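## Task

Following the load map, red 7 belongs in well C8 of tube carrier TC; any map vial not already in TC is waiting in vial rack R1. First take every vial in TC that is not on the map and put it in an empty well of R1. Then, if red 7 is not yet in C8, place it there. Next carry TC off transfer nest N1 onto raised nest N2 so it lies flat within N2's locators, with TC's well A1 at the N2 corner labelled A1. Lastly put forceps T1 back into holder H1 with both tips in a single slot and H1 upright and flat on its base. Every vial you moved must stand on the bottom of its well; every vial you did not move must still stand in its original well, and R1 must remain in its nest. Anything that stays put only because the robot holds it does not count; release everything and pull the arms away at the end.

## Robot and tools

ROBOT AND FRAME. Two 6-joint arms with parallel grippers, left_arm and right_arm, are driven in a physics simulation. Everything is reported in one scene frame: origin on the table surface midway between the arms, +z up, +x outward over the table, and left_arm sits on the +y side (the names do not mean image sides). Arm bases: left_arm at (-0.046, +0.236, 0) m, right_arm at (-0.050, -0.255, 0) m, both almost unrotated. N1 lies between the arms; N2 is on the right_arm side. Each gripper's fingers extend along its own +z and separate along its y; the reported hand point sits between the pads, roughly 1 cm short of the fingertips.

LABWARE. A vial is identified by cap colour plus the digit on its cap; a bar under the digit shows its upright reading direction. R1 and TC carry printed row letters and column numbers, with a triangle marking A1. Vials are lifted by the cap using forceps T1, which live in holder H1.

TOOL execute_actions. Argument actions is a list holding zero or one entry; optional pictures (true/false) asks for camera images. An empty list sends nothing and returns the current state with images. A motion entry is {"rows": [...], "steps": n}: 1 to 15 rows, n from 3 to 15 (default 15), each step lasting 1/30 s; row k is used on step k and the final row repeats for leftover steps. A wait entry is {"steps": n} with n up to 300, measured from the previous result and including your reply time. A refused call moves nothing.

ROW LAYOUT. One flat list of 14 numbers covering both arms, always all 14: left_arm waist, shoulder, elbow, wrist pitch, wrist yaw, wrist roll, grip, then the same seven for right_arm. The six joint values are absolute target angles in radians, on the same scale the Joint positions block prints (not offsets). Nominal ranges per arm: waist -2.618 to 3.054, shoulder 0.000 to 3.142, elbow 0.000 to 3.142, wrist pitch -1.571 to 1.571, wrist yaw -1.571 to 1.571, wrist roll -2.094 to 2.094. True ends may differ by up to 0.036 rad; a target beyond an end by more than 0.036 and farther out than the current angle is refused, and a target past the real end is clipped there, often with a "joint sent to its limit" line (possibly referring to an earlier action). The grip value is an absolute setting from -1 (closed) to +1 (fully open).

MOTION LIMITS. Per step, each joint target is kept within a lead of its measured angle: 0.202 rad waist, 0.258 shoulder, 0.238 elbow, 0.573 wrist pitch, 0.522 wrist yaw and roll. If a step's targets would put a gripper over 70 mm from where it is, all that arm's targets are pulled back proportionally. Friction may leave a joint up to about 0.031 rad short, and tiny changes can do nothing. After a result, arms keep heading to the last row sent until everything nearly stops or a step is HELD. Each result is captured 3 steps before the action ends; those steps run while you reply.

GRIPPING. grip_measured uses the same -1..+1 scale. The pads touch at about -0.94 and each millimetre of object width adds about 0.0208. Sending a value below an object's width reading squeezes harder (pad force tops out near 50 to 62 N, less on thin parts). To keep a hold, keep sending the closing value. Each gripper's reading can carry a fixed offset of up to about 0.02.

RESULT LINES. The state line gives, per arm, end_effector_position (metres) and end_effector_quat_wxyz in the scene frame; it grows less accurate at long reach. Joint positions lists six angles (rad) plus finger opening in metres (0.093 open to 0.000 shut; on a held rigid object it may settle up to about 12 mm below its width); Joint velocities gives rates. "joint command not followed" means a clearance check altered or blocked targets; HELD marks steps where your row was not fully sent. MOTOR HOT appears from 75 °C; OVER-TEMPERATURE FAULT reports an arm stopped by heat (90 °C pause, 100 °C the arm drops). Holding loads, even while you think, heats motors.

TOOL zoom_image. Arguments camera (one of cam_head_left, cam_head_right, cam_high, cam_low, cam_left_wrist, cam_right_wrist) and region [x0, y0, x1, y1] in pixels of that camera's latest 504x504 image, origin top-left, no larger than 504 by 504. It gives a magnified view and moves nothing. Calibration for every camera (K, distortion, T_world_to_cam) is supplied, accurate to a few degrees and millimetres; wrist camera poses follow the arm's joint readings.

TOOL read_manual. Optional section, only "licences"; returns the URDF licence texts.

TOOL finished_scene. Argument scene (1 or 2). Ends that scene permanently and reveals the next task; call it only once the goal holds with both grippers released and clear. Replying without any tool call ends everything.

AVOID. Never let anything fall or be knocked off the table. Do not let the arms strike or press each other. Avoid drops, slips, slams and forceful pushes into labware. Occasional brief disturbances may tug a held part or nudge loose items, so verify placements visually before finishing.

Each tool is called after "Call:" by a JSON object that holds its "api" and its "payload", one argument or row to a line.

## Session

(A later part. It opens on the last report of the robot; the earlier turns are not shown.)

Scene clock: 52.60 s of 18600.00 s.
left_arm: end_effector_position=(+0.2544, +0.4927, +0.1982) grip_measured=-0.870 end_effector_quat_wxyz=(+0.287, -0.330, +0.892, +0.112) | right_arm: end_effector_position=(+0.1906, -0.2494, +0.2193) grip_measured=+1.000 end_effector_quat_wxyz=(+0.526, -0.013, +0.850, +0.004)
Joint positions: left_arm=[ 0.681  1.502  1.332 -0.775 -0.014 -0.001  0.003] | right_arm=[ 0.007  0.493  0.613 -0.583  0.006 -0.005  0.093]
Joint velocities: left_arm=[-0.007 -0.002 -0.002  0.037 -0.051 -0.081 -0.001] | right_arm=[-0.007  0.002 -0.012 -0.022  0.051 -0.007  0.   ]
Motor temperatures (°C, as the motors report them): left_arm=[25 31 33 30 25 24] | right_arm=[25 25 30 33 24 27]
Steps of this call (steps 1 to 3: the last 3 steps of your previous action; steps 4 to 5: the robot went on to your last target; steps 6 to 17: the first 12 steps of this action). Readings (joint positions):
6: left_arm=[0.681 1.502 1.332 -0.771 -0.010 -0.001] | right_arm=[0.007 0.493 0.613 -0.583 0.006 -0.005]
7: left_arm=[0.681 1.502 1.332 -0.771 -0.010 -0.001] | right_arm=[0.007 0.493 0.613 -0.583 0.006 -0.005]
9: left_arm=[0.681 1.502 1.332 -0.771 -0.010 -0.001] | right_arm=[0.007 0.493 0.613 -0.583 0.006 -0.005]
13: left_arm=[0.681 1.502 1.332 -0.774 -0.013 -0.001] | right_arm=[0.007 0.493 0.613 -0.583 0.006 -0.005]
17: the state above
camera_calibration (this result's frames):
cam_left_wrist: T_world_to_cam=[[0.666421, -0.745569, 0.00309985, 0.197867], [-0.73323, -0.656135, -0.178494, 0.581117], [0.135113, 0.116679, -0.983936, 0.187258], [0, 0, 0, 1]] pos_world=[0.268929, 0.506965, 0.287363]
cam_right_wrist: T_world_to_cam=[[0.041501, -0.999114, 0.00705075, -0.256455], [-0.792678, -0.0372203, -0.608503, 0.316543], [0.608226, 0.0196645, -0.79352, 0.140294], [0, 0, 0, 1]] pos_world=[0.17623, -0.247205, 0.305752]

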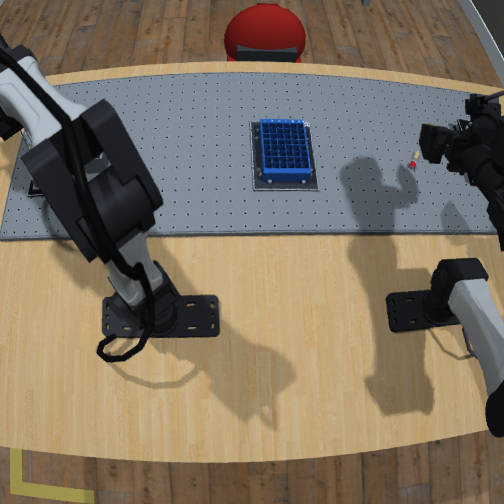

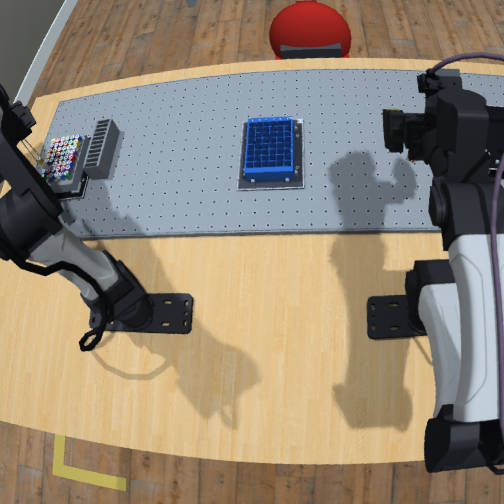

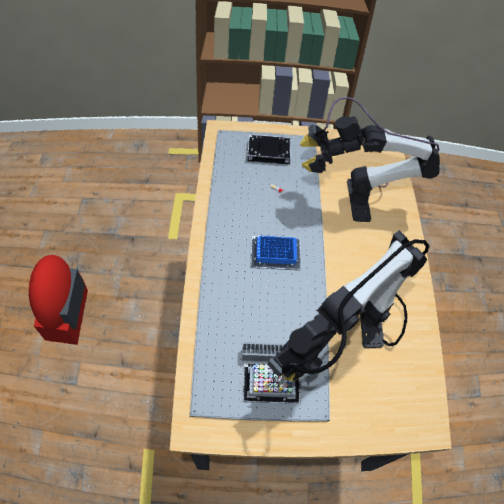

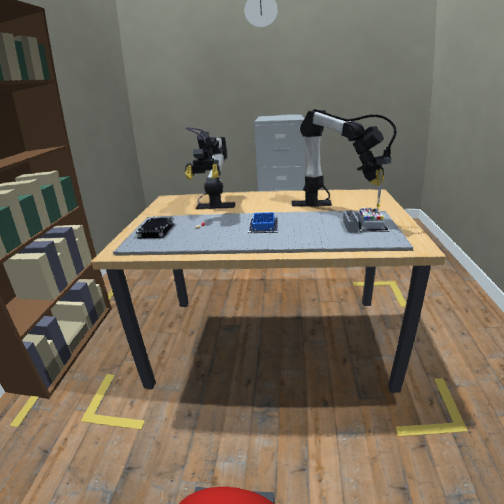

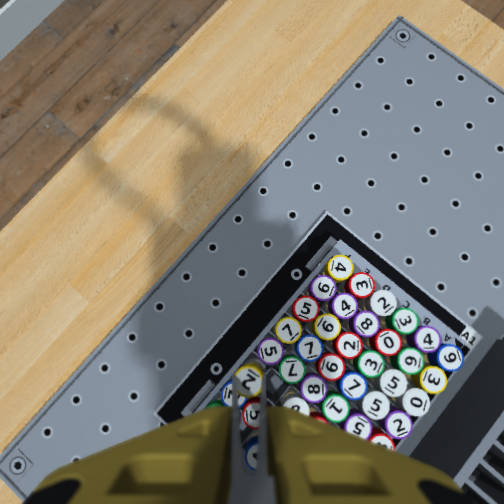

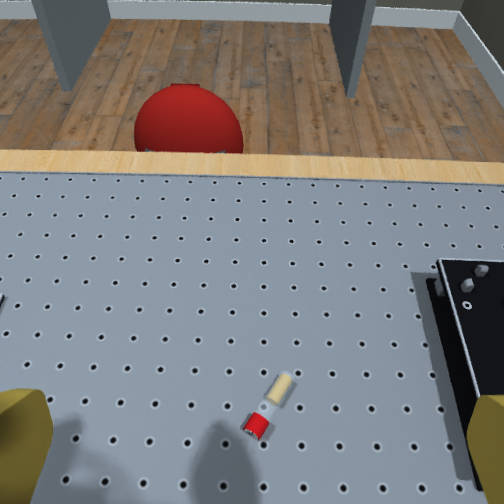

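Try a small descent.

Call:
{"api": "execute_actions", "payload": {
  "actions": [
    {"rows":[[0.687,1.538,1.345,-0.78,-0.02,-0.005,-0.88,0,0.5,0.6,-0.6,0,0,1],[0.687,1.538,1.345,-0.78,-0.02,-0.005,-0.88,0,0.5,0.6,-0.6,0,0,1],[0.687,1.53,1.345,-0.78,-0.02,-0.005,-0.88,0,0.5,0.6,-0.6,0,0,1]],"steps":12}
  ],
  "pictures": true
}}

Call:
{"api": "zoom_image", "payload": {
  "camera": "cam_left_wrist",
  "region": [150,260,350,460]
}}

Call:
{"api": "zoom_image", "payload": {
  "camera": "cam_head_right",
  "region": [20,130,80,190]
}}

Scene clock: 53.07 s of 18600.00 s.
left_arm: end_effector_position=(+0.2551, +0.4934, +0.1931) grip_measured=-0.870 end_effector_quat_wxyz=(+0.281, -0.330, +0.894, +0.110) | right_arm: end_effector_position=(+0.1906, -0.2494, +0.2193) grip_measured=+1.000 end_effector_quat_wxyz=(+0.526, -0.013, +0.850, +0.004)
Joint positions: left_arm=[ 0.681  1.516  1.332 -0.775 -0.014 -0.001  0.003] | right_arm=[ 0.007  0.493  0.613 -0.583  0.006 -0.005  0.093]
Joint velocities: left_arm=[-0.017 -0.012 -0.007 -0.081 -0.022 -0.007 -0.001] | right_arm=[ 0.017 -0.002  0.002  0.007  0.007  0.051  0.   ]
Motor temperatures (°C, as the motors report them): left_arm=[25 31 33 30 25 24] | right_arm=[25 25 30 33 24 27]
Steps of this call (steps 1 to 3: the last 3 steps of your previous action; steps 4 to 5: the robot went on to your last target; steps 6 to 14: the first 9 steps of this action). Readings (joint positions):
6: left_arm=[0.681 1.504 1.332 -0.775 -0.014 -0.001] | right_arm=[0.007 0.493 0.613 -0.583 0.006 -0.005]
7: left_arm=[0.681 1.506 1.332 -0.775 -0.014 -0.001] | right_arm=[0.007 0.493 0.613 -0.583 0.006 -0.005]
9: left_arm=[0.681 1.512 1.332 -0.775 -0.014 -0.001] | right_arm=[0.007 0.493 0.613 -0.583 0.006 -0.005]
13: left_arm=[0.681 1.516 1.332 -0.775 -0.014 -0.001] | right_arm=[0.007 0.493 0.613 -0.583 0.006 -0.005]
14: the state above
camera_calibration (this result's frames):
cam_left_wrist: T_world_to_cam=[[0.666616, -0.745397, 0.00240638, 0.197918], [-0.734921, -0.657779, -0.164979, 0.57985], [0.124558, 0.108209, -0.986294, 0.189411], [0, 0, 0, 1]] pos_world=[0.270616, 0.508445, 0.282001]
cam_right_wrist: T_world_to_cam=[[0.041501, -0.999114, 0.00705075, -0.256455], [-0.792678, -0.0372203, -0.608503, 0.316543], [0.608226, 0.0196645, -0.79352, 0.140294], [0, 0, 0, 1]] pos_world=[0.17623, -0.247205, 0.305752]

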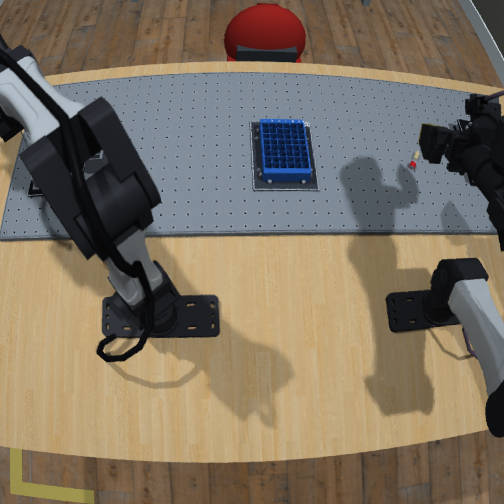

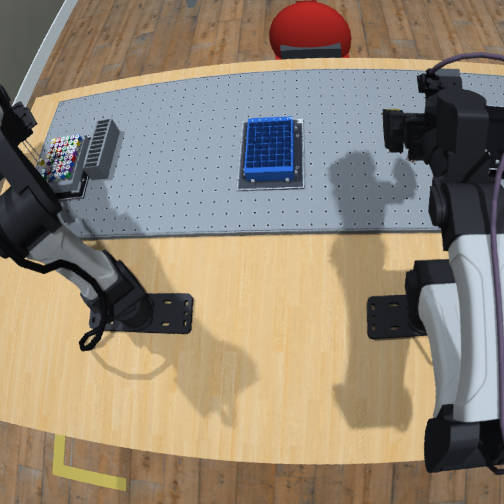

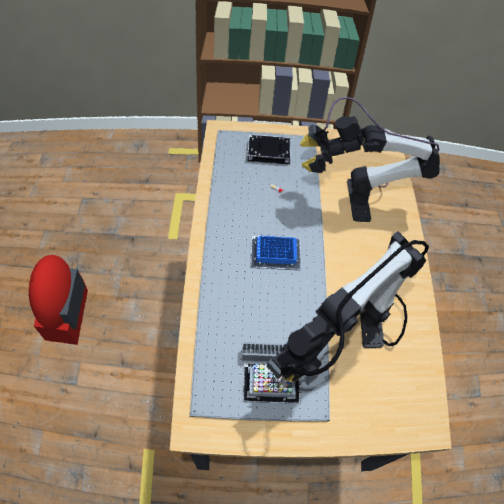

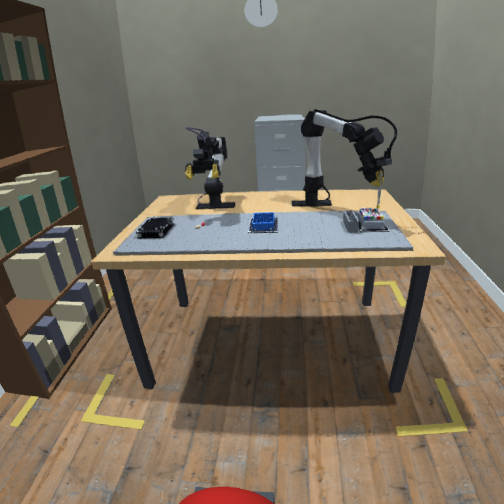

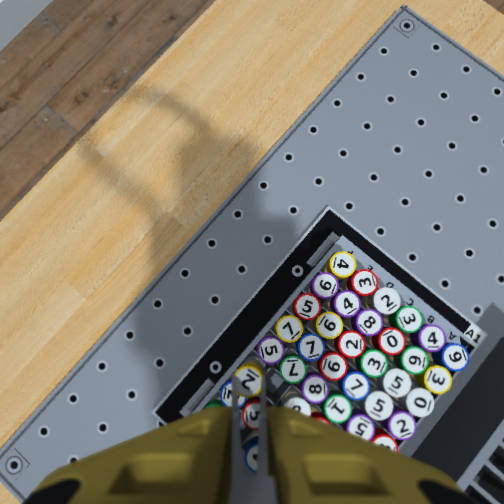

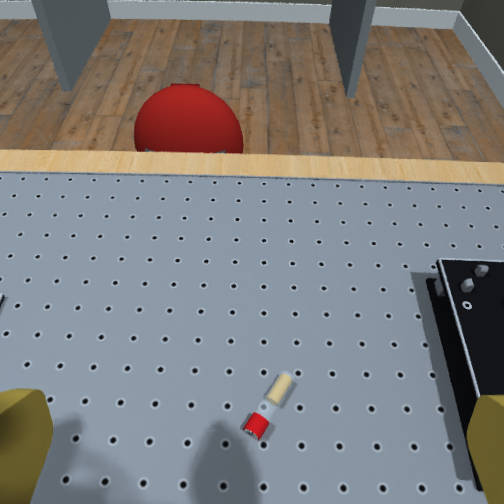

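Region (150, 260, 350, 460) of cam_left_wrist's 504x504 image, scaled by 2.520, with more detail than that image has.

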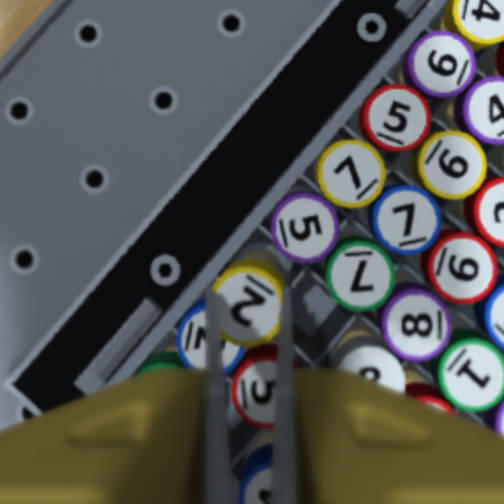

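Region (20, 130, 80, 190) of cam_head_right's 504x504 image, scaled by 8.400, with more detail than that image has.

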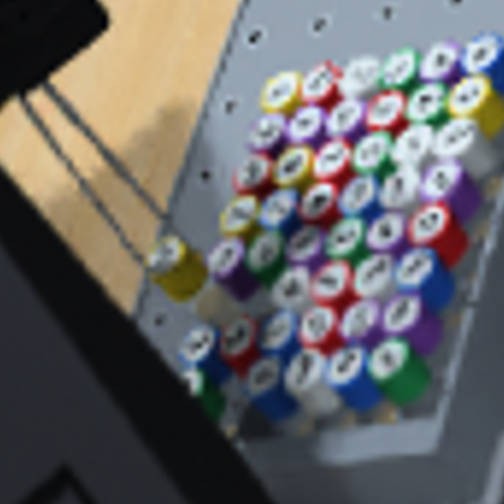

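Call:
{"api": "execute_actions", "payload": {
  "actions": [
    {"rows":[[0.687,1.552,1.345,-0.78,-0.02,-0.005,-0.88,0,0.5,0.6,-0.6,0,0,1],[0.687,1.552,1.345,-0.78,-0.02,-0.005,-0.88,0,0.5,0.6,-0.6,0,0,1],[0.687,1.546,1.345,-0.745,0.002,-0.005,-0.88,0,0.5,0.6,-0.6,0,0,1],[0.687,1.548,1.345,-0.742,0.003,-0.005,-0.88,0,0.5,0.6,-0.6,0,0,1]],"steps":14}
  ],
  "pictures": true
}}

Call:
{"api": "zoom_image", "payload": {
  "camera": "cam_left_wrist",
  "region": [150,260,350,460]
}}

Call:
{"api": "zoom_image", "payload": {
  "camera": "cam_head_right",
  "region": [20,130,80,190]
}}

Scene clock: 53.60 s of 18600.00 s.
left_arm: end_effector_position=(+0.2578, +0.4946, +0.1873) grip_measured=-0.870 end_effector_quat_wxyz=(+0.277, -0.330, +0.896, +0.106) | right_arm: end_effector_position=(+0.1906, -0.2494, +0.2193) grip_measured=+1.000 end_effector_quat_wxyz=(+0.526, -0.013, +0.850, +0.004)
Joint positions: left_arm=[ 0.681  1.533  1.332 -0.768 -0.009 -0.001  0.003] | right_arm=[ 0.007  0.493  0.613 -0.583  0.006 -0.005  0.093]
Joint velocities: left_arm=[ 0.007 -0.002 -0.007  0.022 -0.022 -0.022  0.   ] | right_arm=[-0.002  0.002  0.002 -0.007  0.081 -0.037  0.   ]
Motor temperatures (°C, as the motors report them): left_arm=[25 31 33 30 25 24] | right_arm=[25 25 30 33 24 27]
Steps of this call (steps 1 to 3: the last 3 steps of your previous action; steps 4 to 5: the robot went on to your last target; steps 6 to 16: the first 11 steps of this action). Readings (joint positions):
6: left_arm=[0.681 1.517 1.332 -0.775 -0.014 -0.001] | right_arm=[0.007 0.493 0.613 -0.583 0.006 -0.005]
7: left_arm=[0.681 1.520 1.332 -0.775 -0.014 -0.001] | right_arm=[0.007 0.493 0.613 -0.583 0.006 -0.005]
9: left_arm=[0.681 1.527 1.332 -0.774 -0.013 -0.001] | right_arm=[0.007 0.493 0.613 -0.583 0.006 -0.005]
13: left_arm=[0.681 1.533 1.332 -0.769 -0.010 -0.001] | right_arm=[0.007 0.493 0.613 -0.583 0.006 -0.005]
16: the state above
camera_calibration (this result's frames):
cam_left_wrist: T_world_to_cam=[[0.664528, -0.747237, 0.00619381, 0.197757], [-0.737664, -0.657294, -0.154329, 0.580129], [0.119392, 0.0979871, -0.988, 0.189949], [0, 0, 0, 1]] pos_world=[0.273847, 0.510474, 0.275976]
cam_right_wrist: T_world_to_cam=[[0.041501, -0.999114, 0.00705075, -0.256455], [-0.792678, -0.0372203, -0.608503, 0.316543], [0.608226, 0.0196645, -0.79352, 0.140294], [0, 0, 0, 1]] pos_world=[0.17623, -0.247205, 0.305752]

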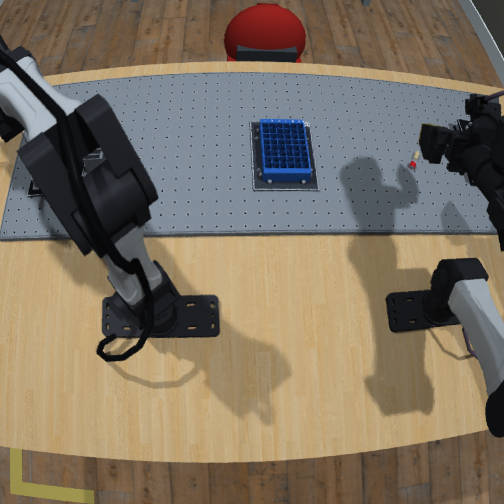

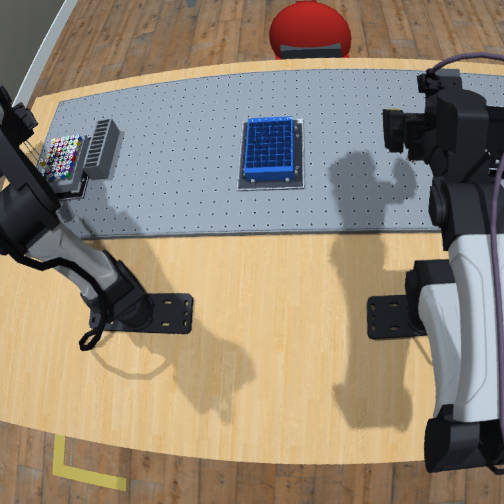

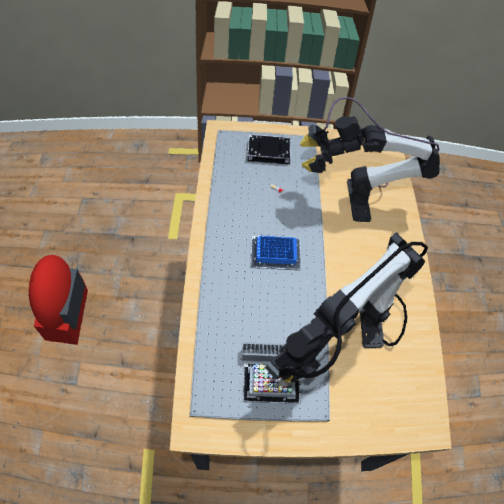

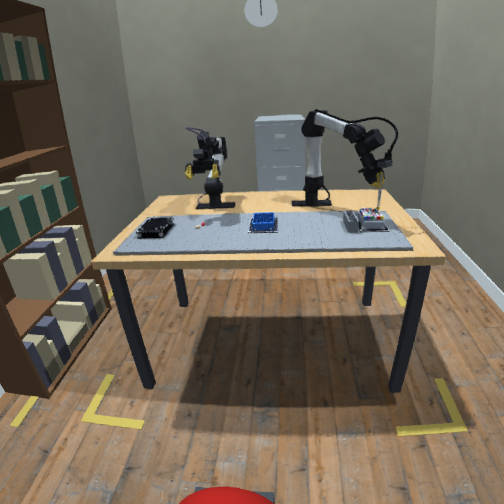

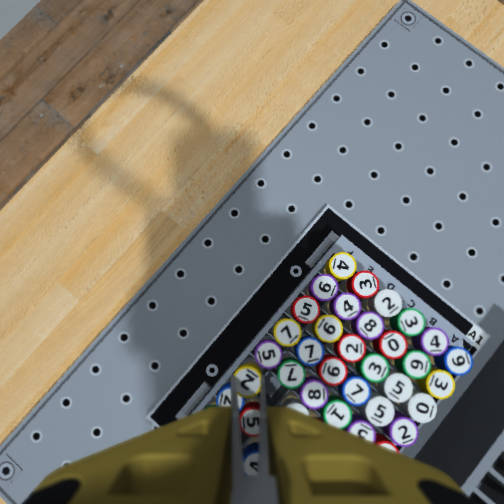

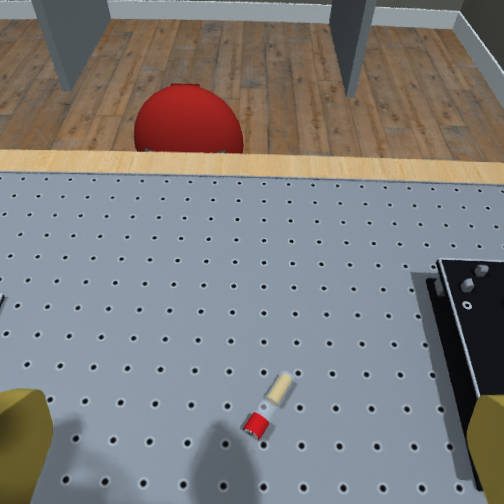

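Region (150, 260, 350, 460) of cam_left_wrist's 504x504 image, scaled by 2.520, with more detail than that image has.

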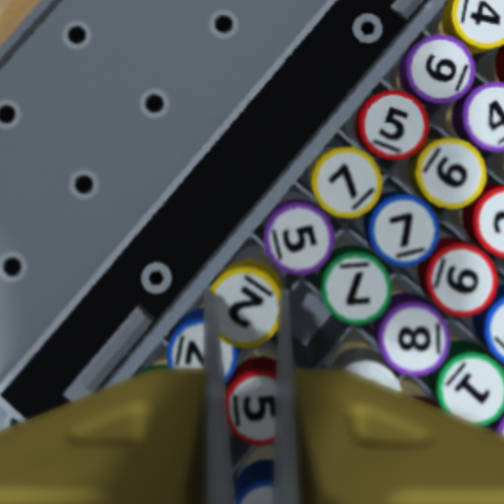

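Region (20, 130, 80, 190) of cam_head_right's 504x504 image, scaled by 8.400, with more detail than that image has.

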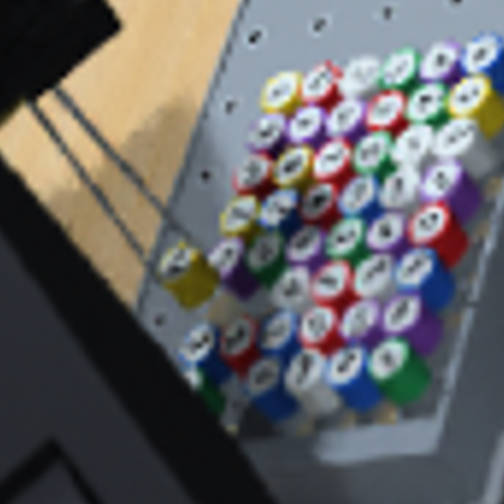

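Good. Continue down, a bit right.

Call:
{"api": "execute_actions", "payload": {
  "actions": [
    {"rows":[[0.687,1.569,1.345,-0.742,0.008,-0.005,-0.88,0,0.5,0.6,-0.6,0,0,1],[0.687,1.569,1.345,-0.742,0.008,-0.005,-0.88,0,0.5,0.6,-0.6,0,0,1],[0.687,1.566,1.345,-0.74,0.007,-0.005,-0.88,0,0.5,0.6,-0.6,0,0,1],[0.687,1.57,1.345,-0.74,0.007,-0.005,-0.88,0,0.5,0.6,-0.6,0,0,1],[0.687,1.575,1.345,-0.74,0.007,-0.005,-0.88,0,0.5,0.6,-0.6,0,0,1]],"steps":15}
  ],
  "pictures": true
}}

Call:
{"api": "zoom_image", "payload": {
  "camera": "cam_left_wrist",
  "region": [150,260,350,460]
}}

Call:
{"api": "zoom_image", "payload": {
  "camera": "cam_head_right",
  "region": [20,130,80,190]
}}

Scene clock: 54.20 s of 18600.00 s.
left_arm: end_effector_position=(+0.2600, +0.4962, +0.1779) grip_measured=-0.870 end_effector_quat_wxyz=(+0.267, -0.331, +0.899, +0.102) | right_arm: end_effector_position=(+0.1906, -0.2494, +0.2193) grip_measured=+1.000 end_effector_quat_wxyz=(+0.526, -0.013, +0.850, +0.004)
Joint positions: left_arm=[ 0.681  1.56   1.332 -0.763 -0.008 -0.001  0.003] | right_arm=[ 0.007  0.493  0.613 -0.583  0.006 -0.005  0.093]
Joint velocities: left_arm=[-0.012 -0.002  0.002  0.007 -0.066 -0.037 -0.001] | right_arm=[-0.017  0.007 -0.017  0.022  0.007 -0.051  0.   ]
Motor temperatures (°C, as the motors report them): left_arm=[25 31 33 30 25 24] | right_arm=[25 25 30 33 24 27]
Steps of this call (steps 1 to 3: the last 3 steps of your previous action; steps 4 to 6: the robot went on to your last target; steps 7 to 18: the first 12 steps of this action). Readings (joint positions):
7: left_arm=[0.681 1.535 1.332 -0.768 -0.009 -0.001] | right_arm=[0.007 0.493 0.613 -0.583 0.006 -0.005]
8: left_arm=[0.681 1.538 1.332 -0.765 -0.008 -0.001] | right_arm=[0.007 0.493 0.613 -0.583 0.006 -0.005]
10: left_arm=[0.681 1.545 1.332 -0.764 -0.008 -0.001] | right_arm=[0.007 0.493 0.613 -0.583 0.006 -0.005]
14: left_arm=[0.681 1.558 1.332 -0.763 -0.008 -0.001] | right_arm=[0.007 0.493 0.613 -0.583 0.006 -0.005]
18: the state above
camera_calibration (this result's frames):
cam_left_wrist: T_world_to_cam=[[0.664154, -0.747566, 0.00660075, 0.197741], [-0.740379, -0.658942, -0.132793, 0.579073], [0.103621, 0.0833083, -0.991122, 0.192171], [0, 0, 0, 1]] pos_world=[0.27749, 0.513391, 0.266057]
cam_right_wrist: T_world_to_cam=[[0.041501, -0.999114, 0.00705075, -0.256455], [-0.792678, -0.0372203, -0.608503, 0.316543], [0.608226, 0.0196645, -0.79352, 0.140294], [0, 0, 0, 1]] pos_world=[0.17623, -0.247205, 0.305752]

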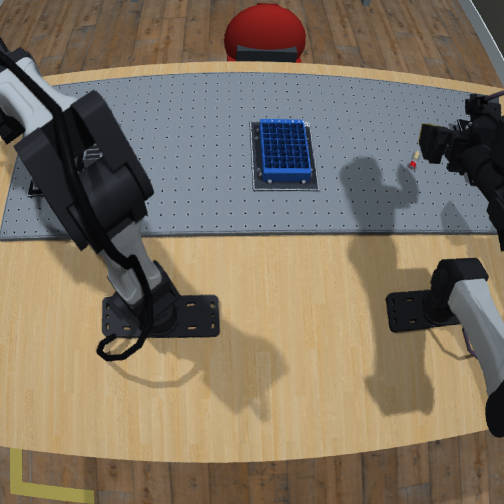

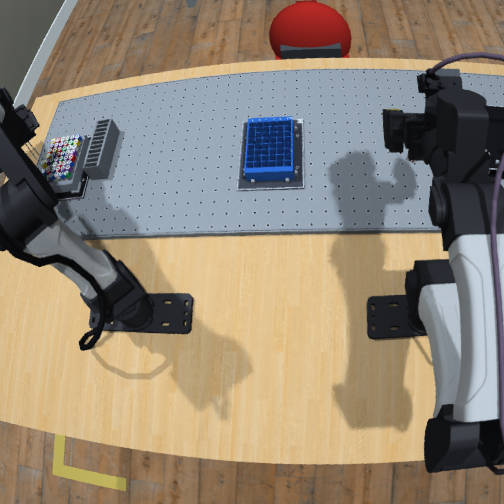

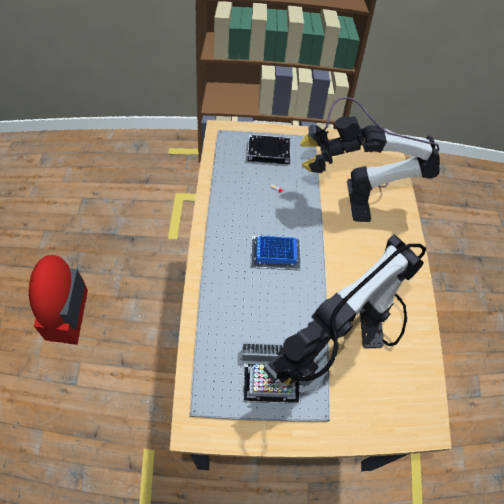

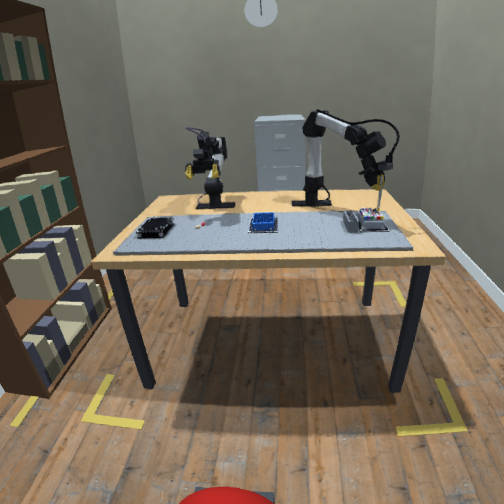

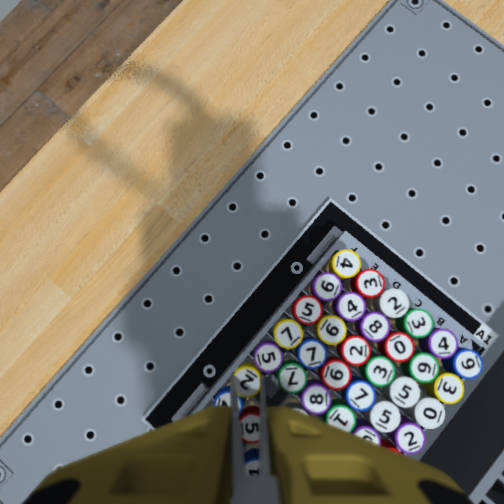

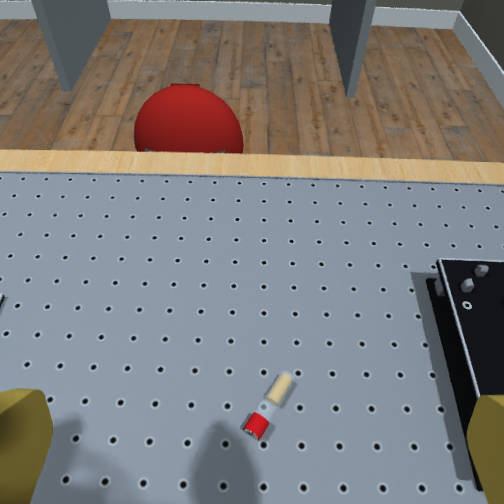

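Region (150, 260, 350, 460) of cam_left_wrist's 504x504 image, scaled by 2.520, with more detail than that image has.

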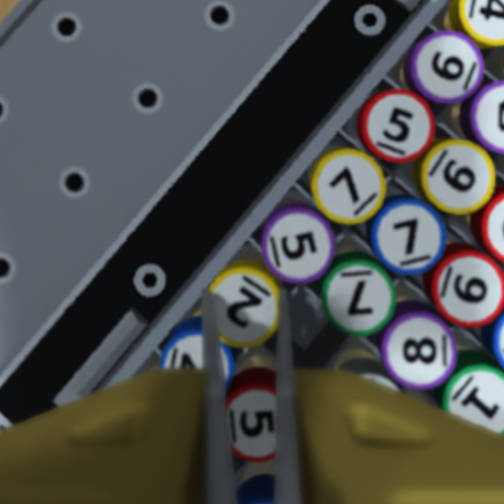

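Region (20, 130, 80, 190) of cam_head_right's 504x504 image, scaled by 8.400, with more detail than that image has.

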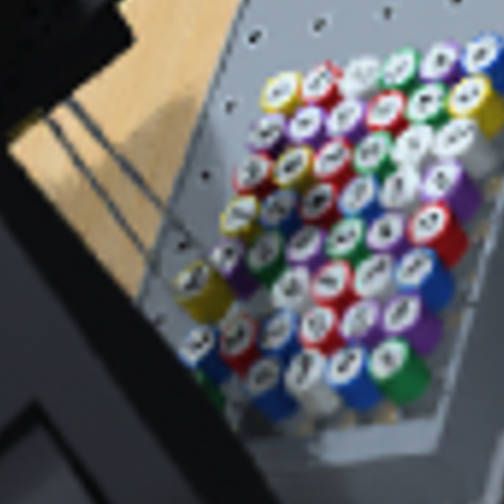

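A bit more, then release.

Call:
{"api": "execute_actions", "payload": {
  "actions": [
    {"rows":[[0.687,1.596,1.345,-0.745,0.0,-0.005,-0.88,0,0.5,0.6,-0.6,0,0,1],[0.687,1.596,1.345,-0.745,0.0,-0.005,-0.88,0,0.5,0.6,-0.6,0,0,1],[0.687,1.59,1.345,-0.745,0.0,-0.005,-0.88,0,0.5,0.6,-0.6,0,0,1],[0.687,1.59,1.345,-0.745,0.0,-0.005,-0.88,0,0.5,0.6,-0.6,0,0,1],[0.687,1.59,1.345,-0.745,0.0,-0.005,-0.88,0,0.5,0.6,-0.6,0,0,1],[0.687,1.59,1.345,-0.745,0.0,-0.005,-0.88,0,0.5,0.6,-0.6,0,0,1],[0.687,1.59,1.345,-0.745,0.0,-0.005,-0.88,0,0.5,0.6,-0.6,0,0,1],[0.687,1.59,1.345,-0.745,0.0,-0.005,-0.84,0,0.5,0.6,-0.6,0,0,1],[0.687,1.59,1.345,-0.745,0.0,-0.005,-0.8,0,0.5,0.6,-0.6,0,0,1],[0.687,1.59,1.345,-0.745,0.0,-0.005,-0.77,0,0.5,0.6,-0.6,0,0,1]],"steps":15}
  ]
}}

Call:
{"api": "execute_actions", "payload": {
  "actions": [
    {"rows":[[0.687,1.54,1.345,-0.76,0.0,-0.005,-0.77,0,0.5,0.6,-0.6,0,0,1],[0.687,1.52,1.345,-0.76,0.0,-0.005,-0.77,0,0.5,0.6,-0.6,0,0,1],[0.687,1.50,1.345,-0.76,0.0,-0.005,-0.77,0,0.5,0.6,-0.6,0,0,1],[0.687,1.48,1.345,-0.76,0.0,-0.005,-0.77,0,0.5,0.6,-0.6,0,0,1],[0.687,1.46,1.345,-0.76,0.0,-0.005,-0.77,0,0.5,0.6,-0.6,0,0,1],[0.687,1.44,1.345,-0.76,0.0,-0.005,-0.77,0,0.5,0.6,-0.6,0,0,1]],"steps":15}
  ],
  "pictures": true
}}

Call:
{"api": "zoom_image", "payload": {
  "camera": "cam_head_right",
  "region": [20,110,130,220]
}}

Scene clock: 55.03 s of 18600.00 s.
left_arm: end_effector_position=(+0.2609, +0.4969, +0.1725) grip_measured=-0.773 end_effector_quat_wxyz=(+0.261, -0.332, +0.901, +0.100) | right_arm: end_effector_position=(+0.1906, -0.2494, +0.2193) grip_measured=+1.000 end_effector_quat_wxyz=(+0.526, -0.013, +0.850, +0.004)
Joint positions: left_arm=[ 0.681  1.574  1.332 -0.762 -0.008 -0.001  0.008] | right_arm=[ 0.007  0.493  0.613 -0.583  0.006 -0.005  0.093]
Joint velocities: left_arm=[ 0.017 -0.017 -0.012  0.022 -0.037 -0.037  0.   ] | right_arm=[-0.017  0.007 -0.012 -0.007 -0.007 -0.007  0.   ]
Motor temperatures (°C, as the motors report them): left_arm=[25 31 33 30 25 24] | right_arm=[25 25 30 33 24 27]
Steps of this call (steps 1 to 3: the last 3 steps of your previous action; steps 4 to 13: the robot went on to your last target; steps 14 to 25: the first 12 steps of this action). Readings (joint positions):
14: left_arm=[0.681 1.561 1.332 -0.763 -0.008 -0.001] | right_arm=[0.007 0.493 0.613 -0.583 0.006 -0.005]
15: left_arm=[0.681 1.564 1.332 -0.762 -0.008 -0.001] | right_arm=[0.007 0.493 0.613 -0.583 0.006 -0.005]
17: left_arm=[0.681 1.570 1.332 -0.762 -0.008 -0.001] | right_arm=[0.007 0.493 0.613 -0.583 0.006 -0.005]
21: left_arm=[0.681 1.574 1.332 -0.762 -0.008 -0.001] | right_arm=[0.007 0.493 0.613 -0.583 0.006 -0.005]
25: the state above

Scene clock: 55.53 s of 18600.00 s.
left_arm: end_effector_position=(+0.2525, +0.4899, +0.2209) grip_measured=-0.772 end_effector_quat_wxyz=(+0.318, -0.325, +0.882, +0.120) | right_arm: end_effector_position=(+0.1906, -0.2494, +0.2193) grip_measured=+1.000 end_effector_quat_wxyz=(+0.526, -0.013, +0.850, +0.004)
Joint positions: left_arm=[ 0.681  1.446  1.332 -0.763 -0.008 -0.001  0.008] | right_arm=[ 0.007  0.493  0.613 -0.583  0.006 -0.005  0.093]
Joint velocities: left_arm=[-0.007  0.002  0.007 -0.051  0.007 -0.022 -0.001] | right_arm=[-0.022 -0.012  0.007  0.037 -0.022  0.081  0.   ]
Motor temperatures (°C, as the motors report them): left_arm=[25 31 33 30 25 24] | right_arm=[25 25 30 33 24 27]
Steps of this call (steps 1 to 3: the last 3 steps of your previous action; steps 4 to 15: the first 12 steps of this action). Readings (joint positions):
4: left_arm=[0.681 1.574 1.332 -0.762 -0.008 -0.001] | right_arm=[0.007 0.493 0.613 -0.583 0.006 -0.005]
5: left_arm=[0.681 1.572 1.332 -0.762 -0.008 -0.001] | right_arm=[0.007 0.493 0.613 -0.583 0.006 -0.005]
7: left_arm=[0.681 1.555 1.332 -0.763 -0.008 -0.001] | right_arm=[0.007 0.493 0.613 -0.583 0.006 -0.005]
11: left_arm=[0.681 1.477 1.332 -0.763 -0.008 -0.001] | right_arm=[0.007 0.493 0.613 -0.583 0.006 -0.005]
15: the state above
camera_calibration (this result's frames):
cam_left_wrist: T_world_to_cam=[[0.66346, -0.748153, 0.00936374, 0.197552], [-0.72399, -0.645091, -0.24433, 0.588798], [0.188837, 0.155324, -0.969647, 0.174479], [0, 0, 0, 1]] pos_world=[0.262268, 0.500526, 0.311194]
cam_right_wrist: T_world_to_cam=[[0.041501, -0.999114, 0.00705075, -0.256455], [-0.792678, -0.0372203, -0.608503, 0.316543], [0.608226, 0.0196645, -0.79352, 0.140294], [0, 0, 0, 1]] pos_world=[0.17623, -0.247205, 0.305752]

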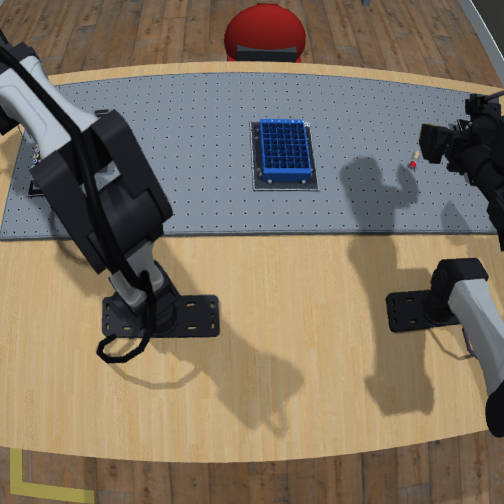

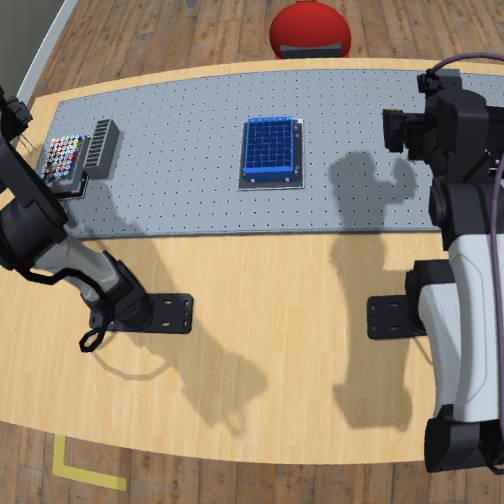

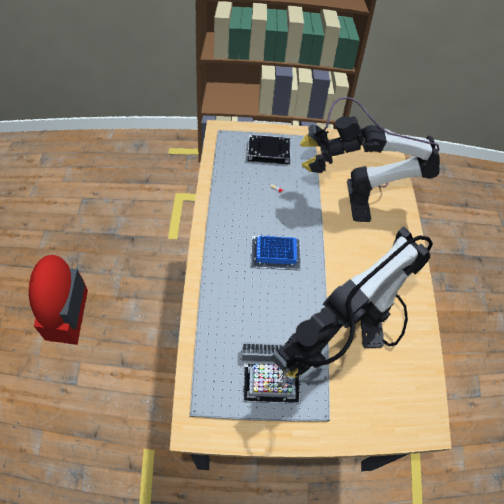

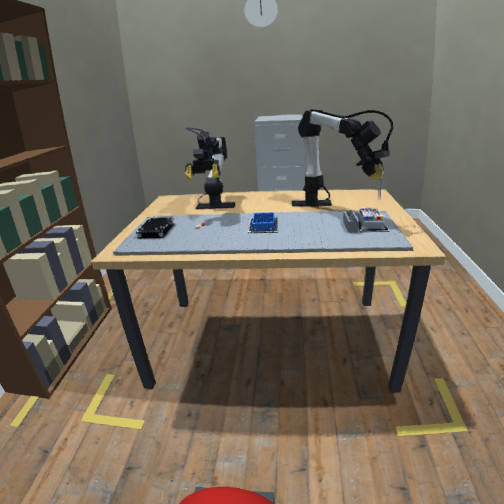

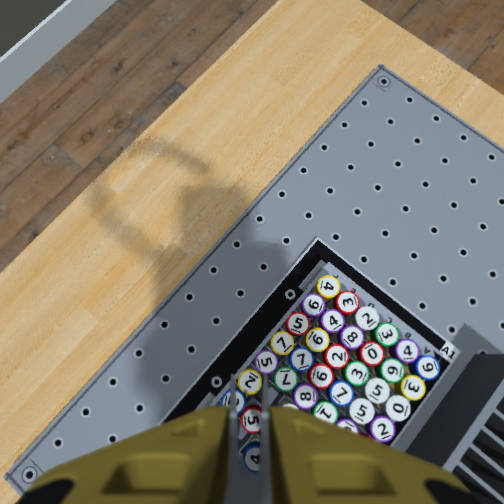

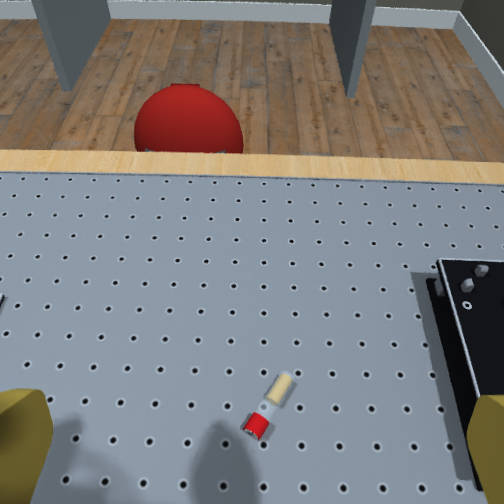

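Region (20, 110, 130, 220) of cam_head_right's 504x504 image, scaled by 4.582, with more detail than that image has.

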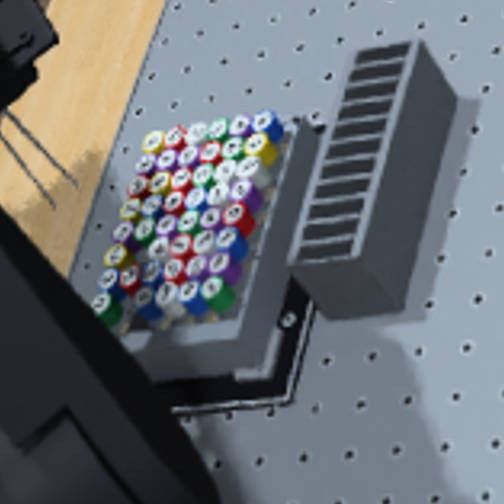

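Call:
{"api": "execute_actions", "payload": {
  "actions": [
    {"rows":[[0.66,1.42,1.35,-0.8,0.06,0.1,-0.77,-0.01,0.75,0.8,-0.7,0,0.1,0.5],[0.64,1.40,1.35,-0.84,0.12,0.2,-0.77,-0.02,0.95,0.95,-0.8,0,0.2,0.2],[0.62,1.38,1.35,-0.88,0.18,0.3,-0.77,-0.03,1.15,1.1,-0.9,0,0.3,0],[0.59,1.36,1.34,-0.92,0.25,0.4,-0.77,-0.04,1.35,1.2,-1.0,0,0.4,-0.1],[0.556,1.33,1.32,-0.95,0.31,0.51,-0.77,-0.045,1.55,1.3,-1.1,0,0.5,-0.2],[0.556,1.33,1.32,-0.95,0.31,0.51,-0.77,-0.045,1.78,1.345,-1.145,0,0.56,-0.2]],"steps":15}
  ]
}}

Call:
{"api": "execute_actions", "payload": {
  "actions": [
    {"steps":20}
  ],
  "pictures": true
}}

Scene clock: 56.50 s of 18600.00 s.
left_arm: end_effector_position=(+0.2687, +0.3871, +0.2389) grip_measured=-0.772 end_effector_quat_wxyz=(+0.335, -0.020, +0.941, +0.042) | right_arm: end_effector_position=(+0.2983, -0.2607, +0.2155) grip_measured=-0.198 end_effector_quat_wxyz=(+0.258, +0.234, +0.935, +0.059)
Joint positions: left_arm=[ 0.557  1.34   1.33  -0.919  0.269  0.444  0.008] | right_arm=[-0.036  1.407  1.366 -0.994  0.003  0.476  0.036]
Joint velocities: left_arm=[-0.002 -0.007  0.002 -0.11   0.212  0.344 -0.   ] | right_arm=[-0.017  1.824  0.022 -0.183 -0.007  0.33  -0.001]
Motor temperatures (°C, as the motors report them): left_arm=[25 31 34 30 25 24] | right_arm=[25 25 30 33 24 27]
Steps of this call (steps 1 to 3: the last 3 steps of your previous action; steps 4 to 15: the robot went on to your last target; steps 16 to 17: nothing new was sent; steps 18 to 29: the first 12 steps of this action). Readings (joint positions):
18: left_arm=[0.681 1.446 1.332 -0.766 -0.002 0.012] | right_arm=[0.006 0.522 0.640 -0.614 0.005 0.009]
19: left_arm=[0.679 1.444 1.332 -0.773 0.014 0.042] | right_arm=[0.003 0.597 0.707 -0.664 0.004 0.040]
21: left_arm=[0.655 1.430 1.332 -0.810 0.069 0.142] | right_arm=[-0.013 0.777 0.876 -0.756 0.003 0.141]
25: left_arm=[0.564 1.361 1.330 -0.889 0.211 0.354] | right_arm=[-0.035 1.121 1.228 -0.960 0.003 0.376]
29: the state above

Scene clock: 57.17 s of 18600.00 s.
left_arm: end_effector_position=(+0.2673, +0.3804, +0.2370) grip_measured=-0.772 end_effector_quat_wxyz=(+0.332, +0.011, +0.943, +0.034) | right_arm: end_effector_position=(+0.2720, -0.2603, +0.0757) grip_measured=-0.198 end_effector_quat_wxyz=(-0.003, +0.280, +0.960, -0.002)
Joint positions: left_arm=[ 0.557  1.34   1.33  -0.94   0.299  0.503  0.008] | right_arm=[-0.036  1.789  1.337 -1.126  0.003  0.554  0.036]
Joint velocities: left_arm=[-0.017  0.007 -0.012 -0.037 -0.051 -0.066 -0.001] | right_arm=[-0.002 -0.007 -0.007  0.007 -0.007 -0.022 -0.001]
Motor temperatures (°C, as the motors report them): left_arm=[25 31 34 30 25 24] | right_arm=[25 25 30 33 24 27]
Kept back: nothing.
Steps of this call (steps 1 to 3: the last 3 steps of your previous action; steps 4 to 20: the robot went on to your last target). Readings (joint positions):
1: left_arm=[0.557 1.340 1.330 -0.924 0.275 0.456] | right_arm=[-0.036 1.471 1.366 -1.004 0.003 0.487]
2: left_arm=[0.557 1.340 1.330 -0.929 0.280 0.466] | right_arm=[-0.036 1.537 1.366 -1.018 0.003 0.497]
4: left_arm=[0.557 1.340 1.330 -0.933 0.288 0.480] | right_arm=[-0.036 1.669 1.366 -1.041 0.003 0.516]
8: left_arm=[0.557 1.340 1.330 -0.938 0.295 0.494] | right_arm=[-0.036 1.811 1.340 -1.087 0.003 0.539]
20: the state above
camera_calibration (this result's frames):
cam_left_wrist: T_world_to_cam=[[0.019555, -0.998241, -0.0559757, 0.388382], [-0.97335, -0.00621281, -0.229241, 0.352808], [0.22849, 0.0589667, -0.971759, 0.230938], [0, 0, 0, 1]] pos_world=[0.283044, 0.376273, 0.327034]
cam_right_wrist: T_world_to_cam=[[-0.531989, -0.846718, -0.00749205, -0.0730028], [-0.760803, 0.474088, 0.443192, 0.338123], [-0.371707, 0.241473, -0.896395, 0.30919], [0, 0, 0, 1]] pos_world=[0.333337, -0.296774, 0.126756]

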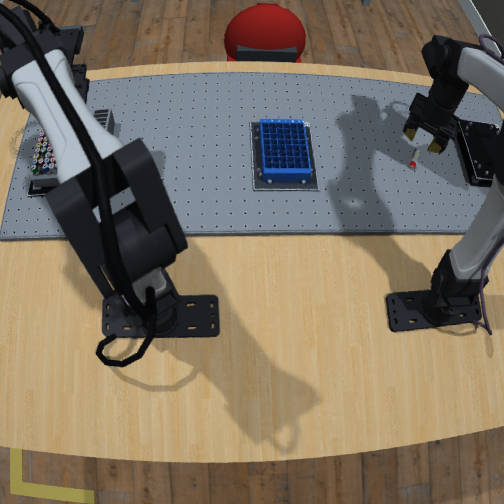

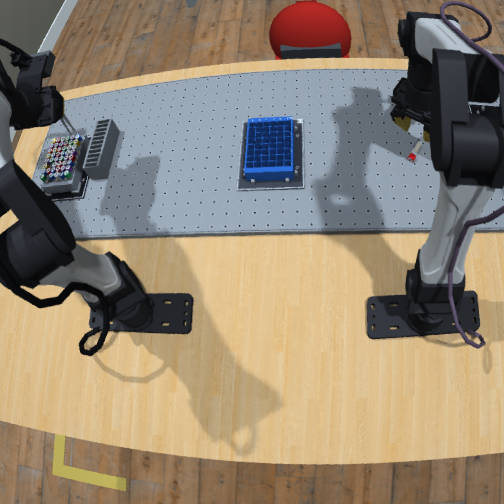

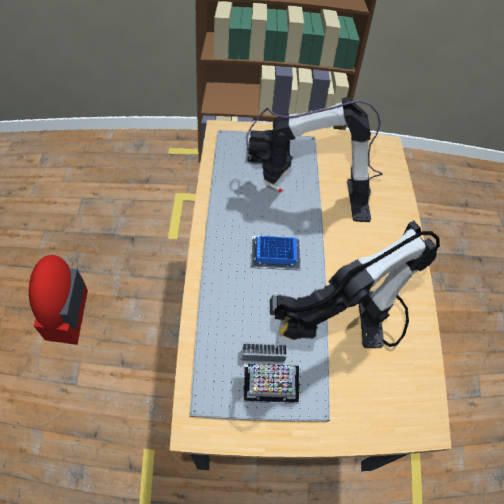

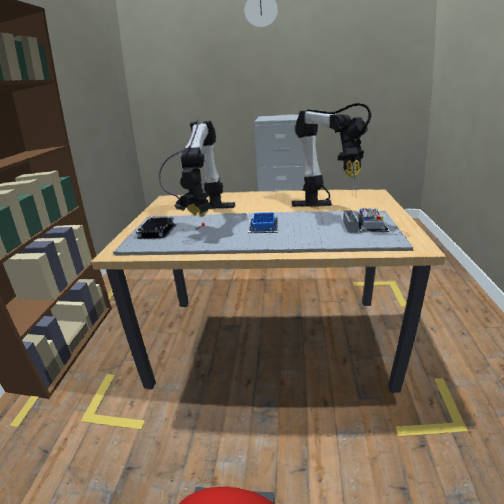

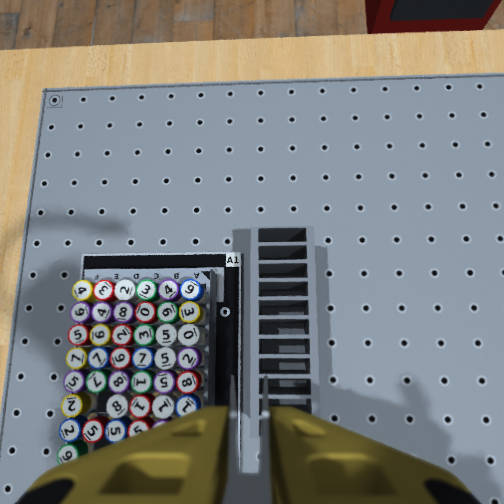

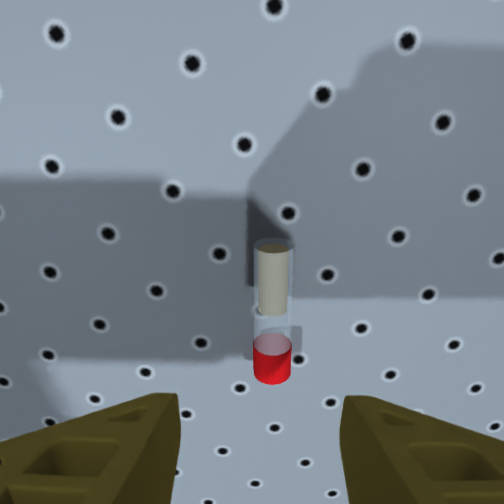

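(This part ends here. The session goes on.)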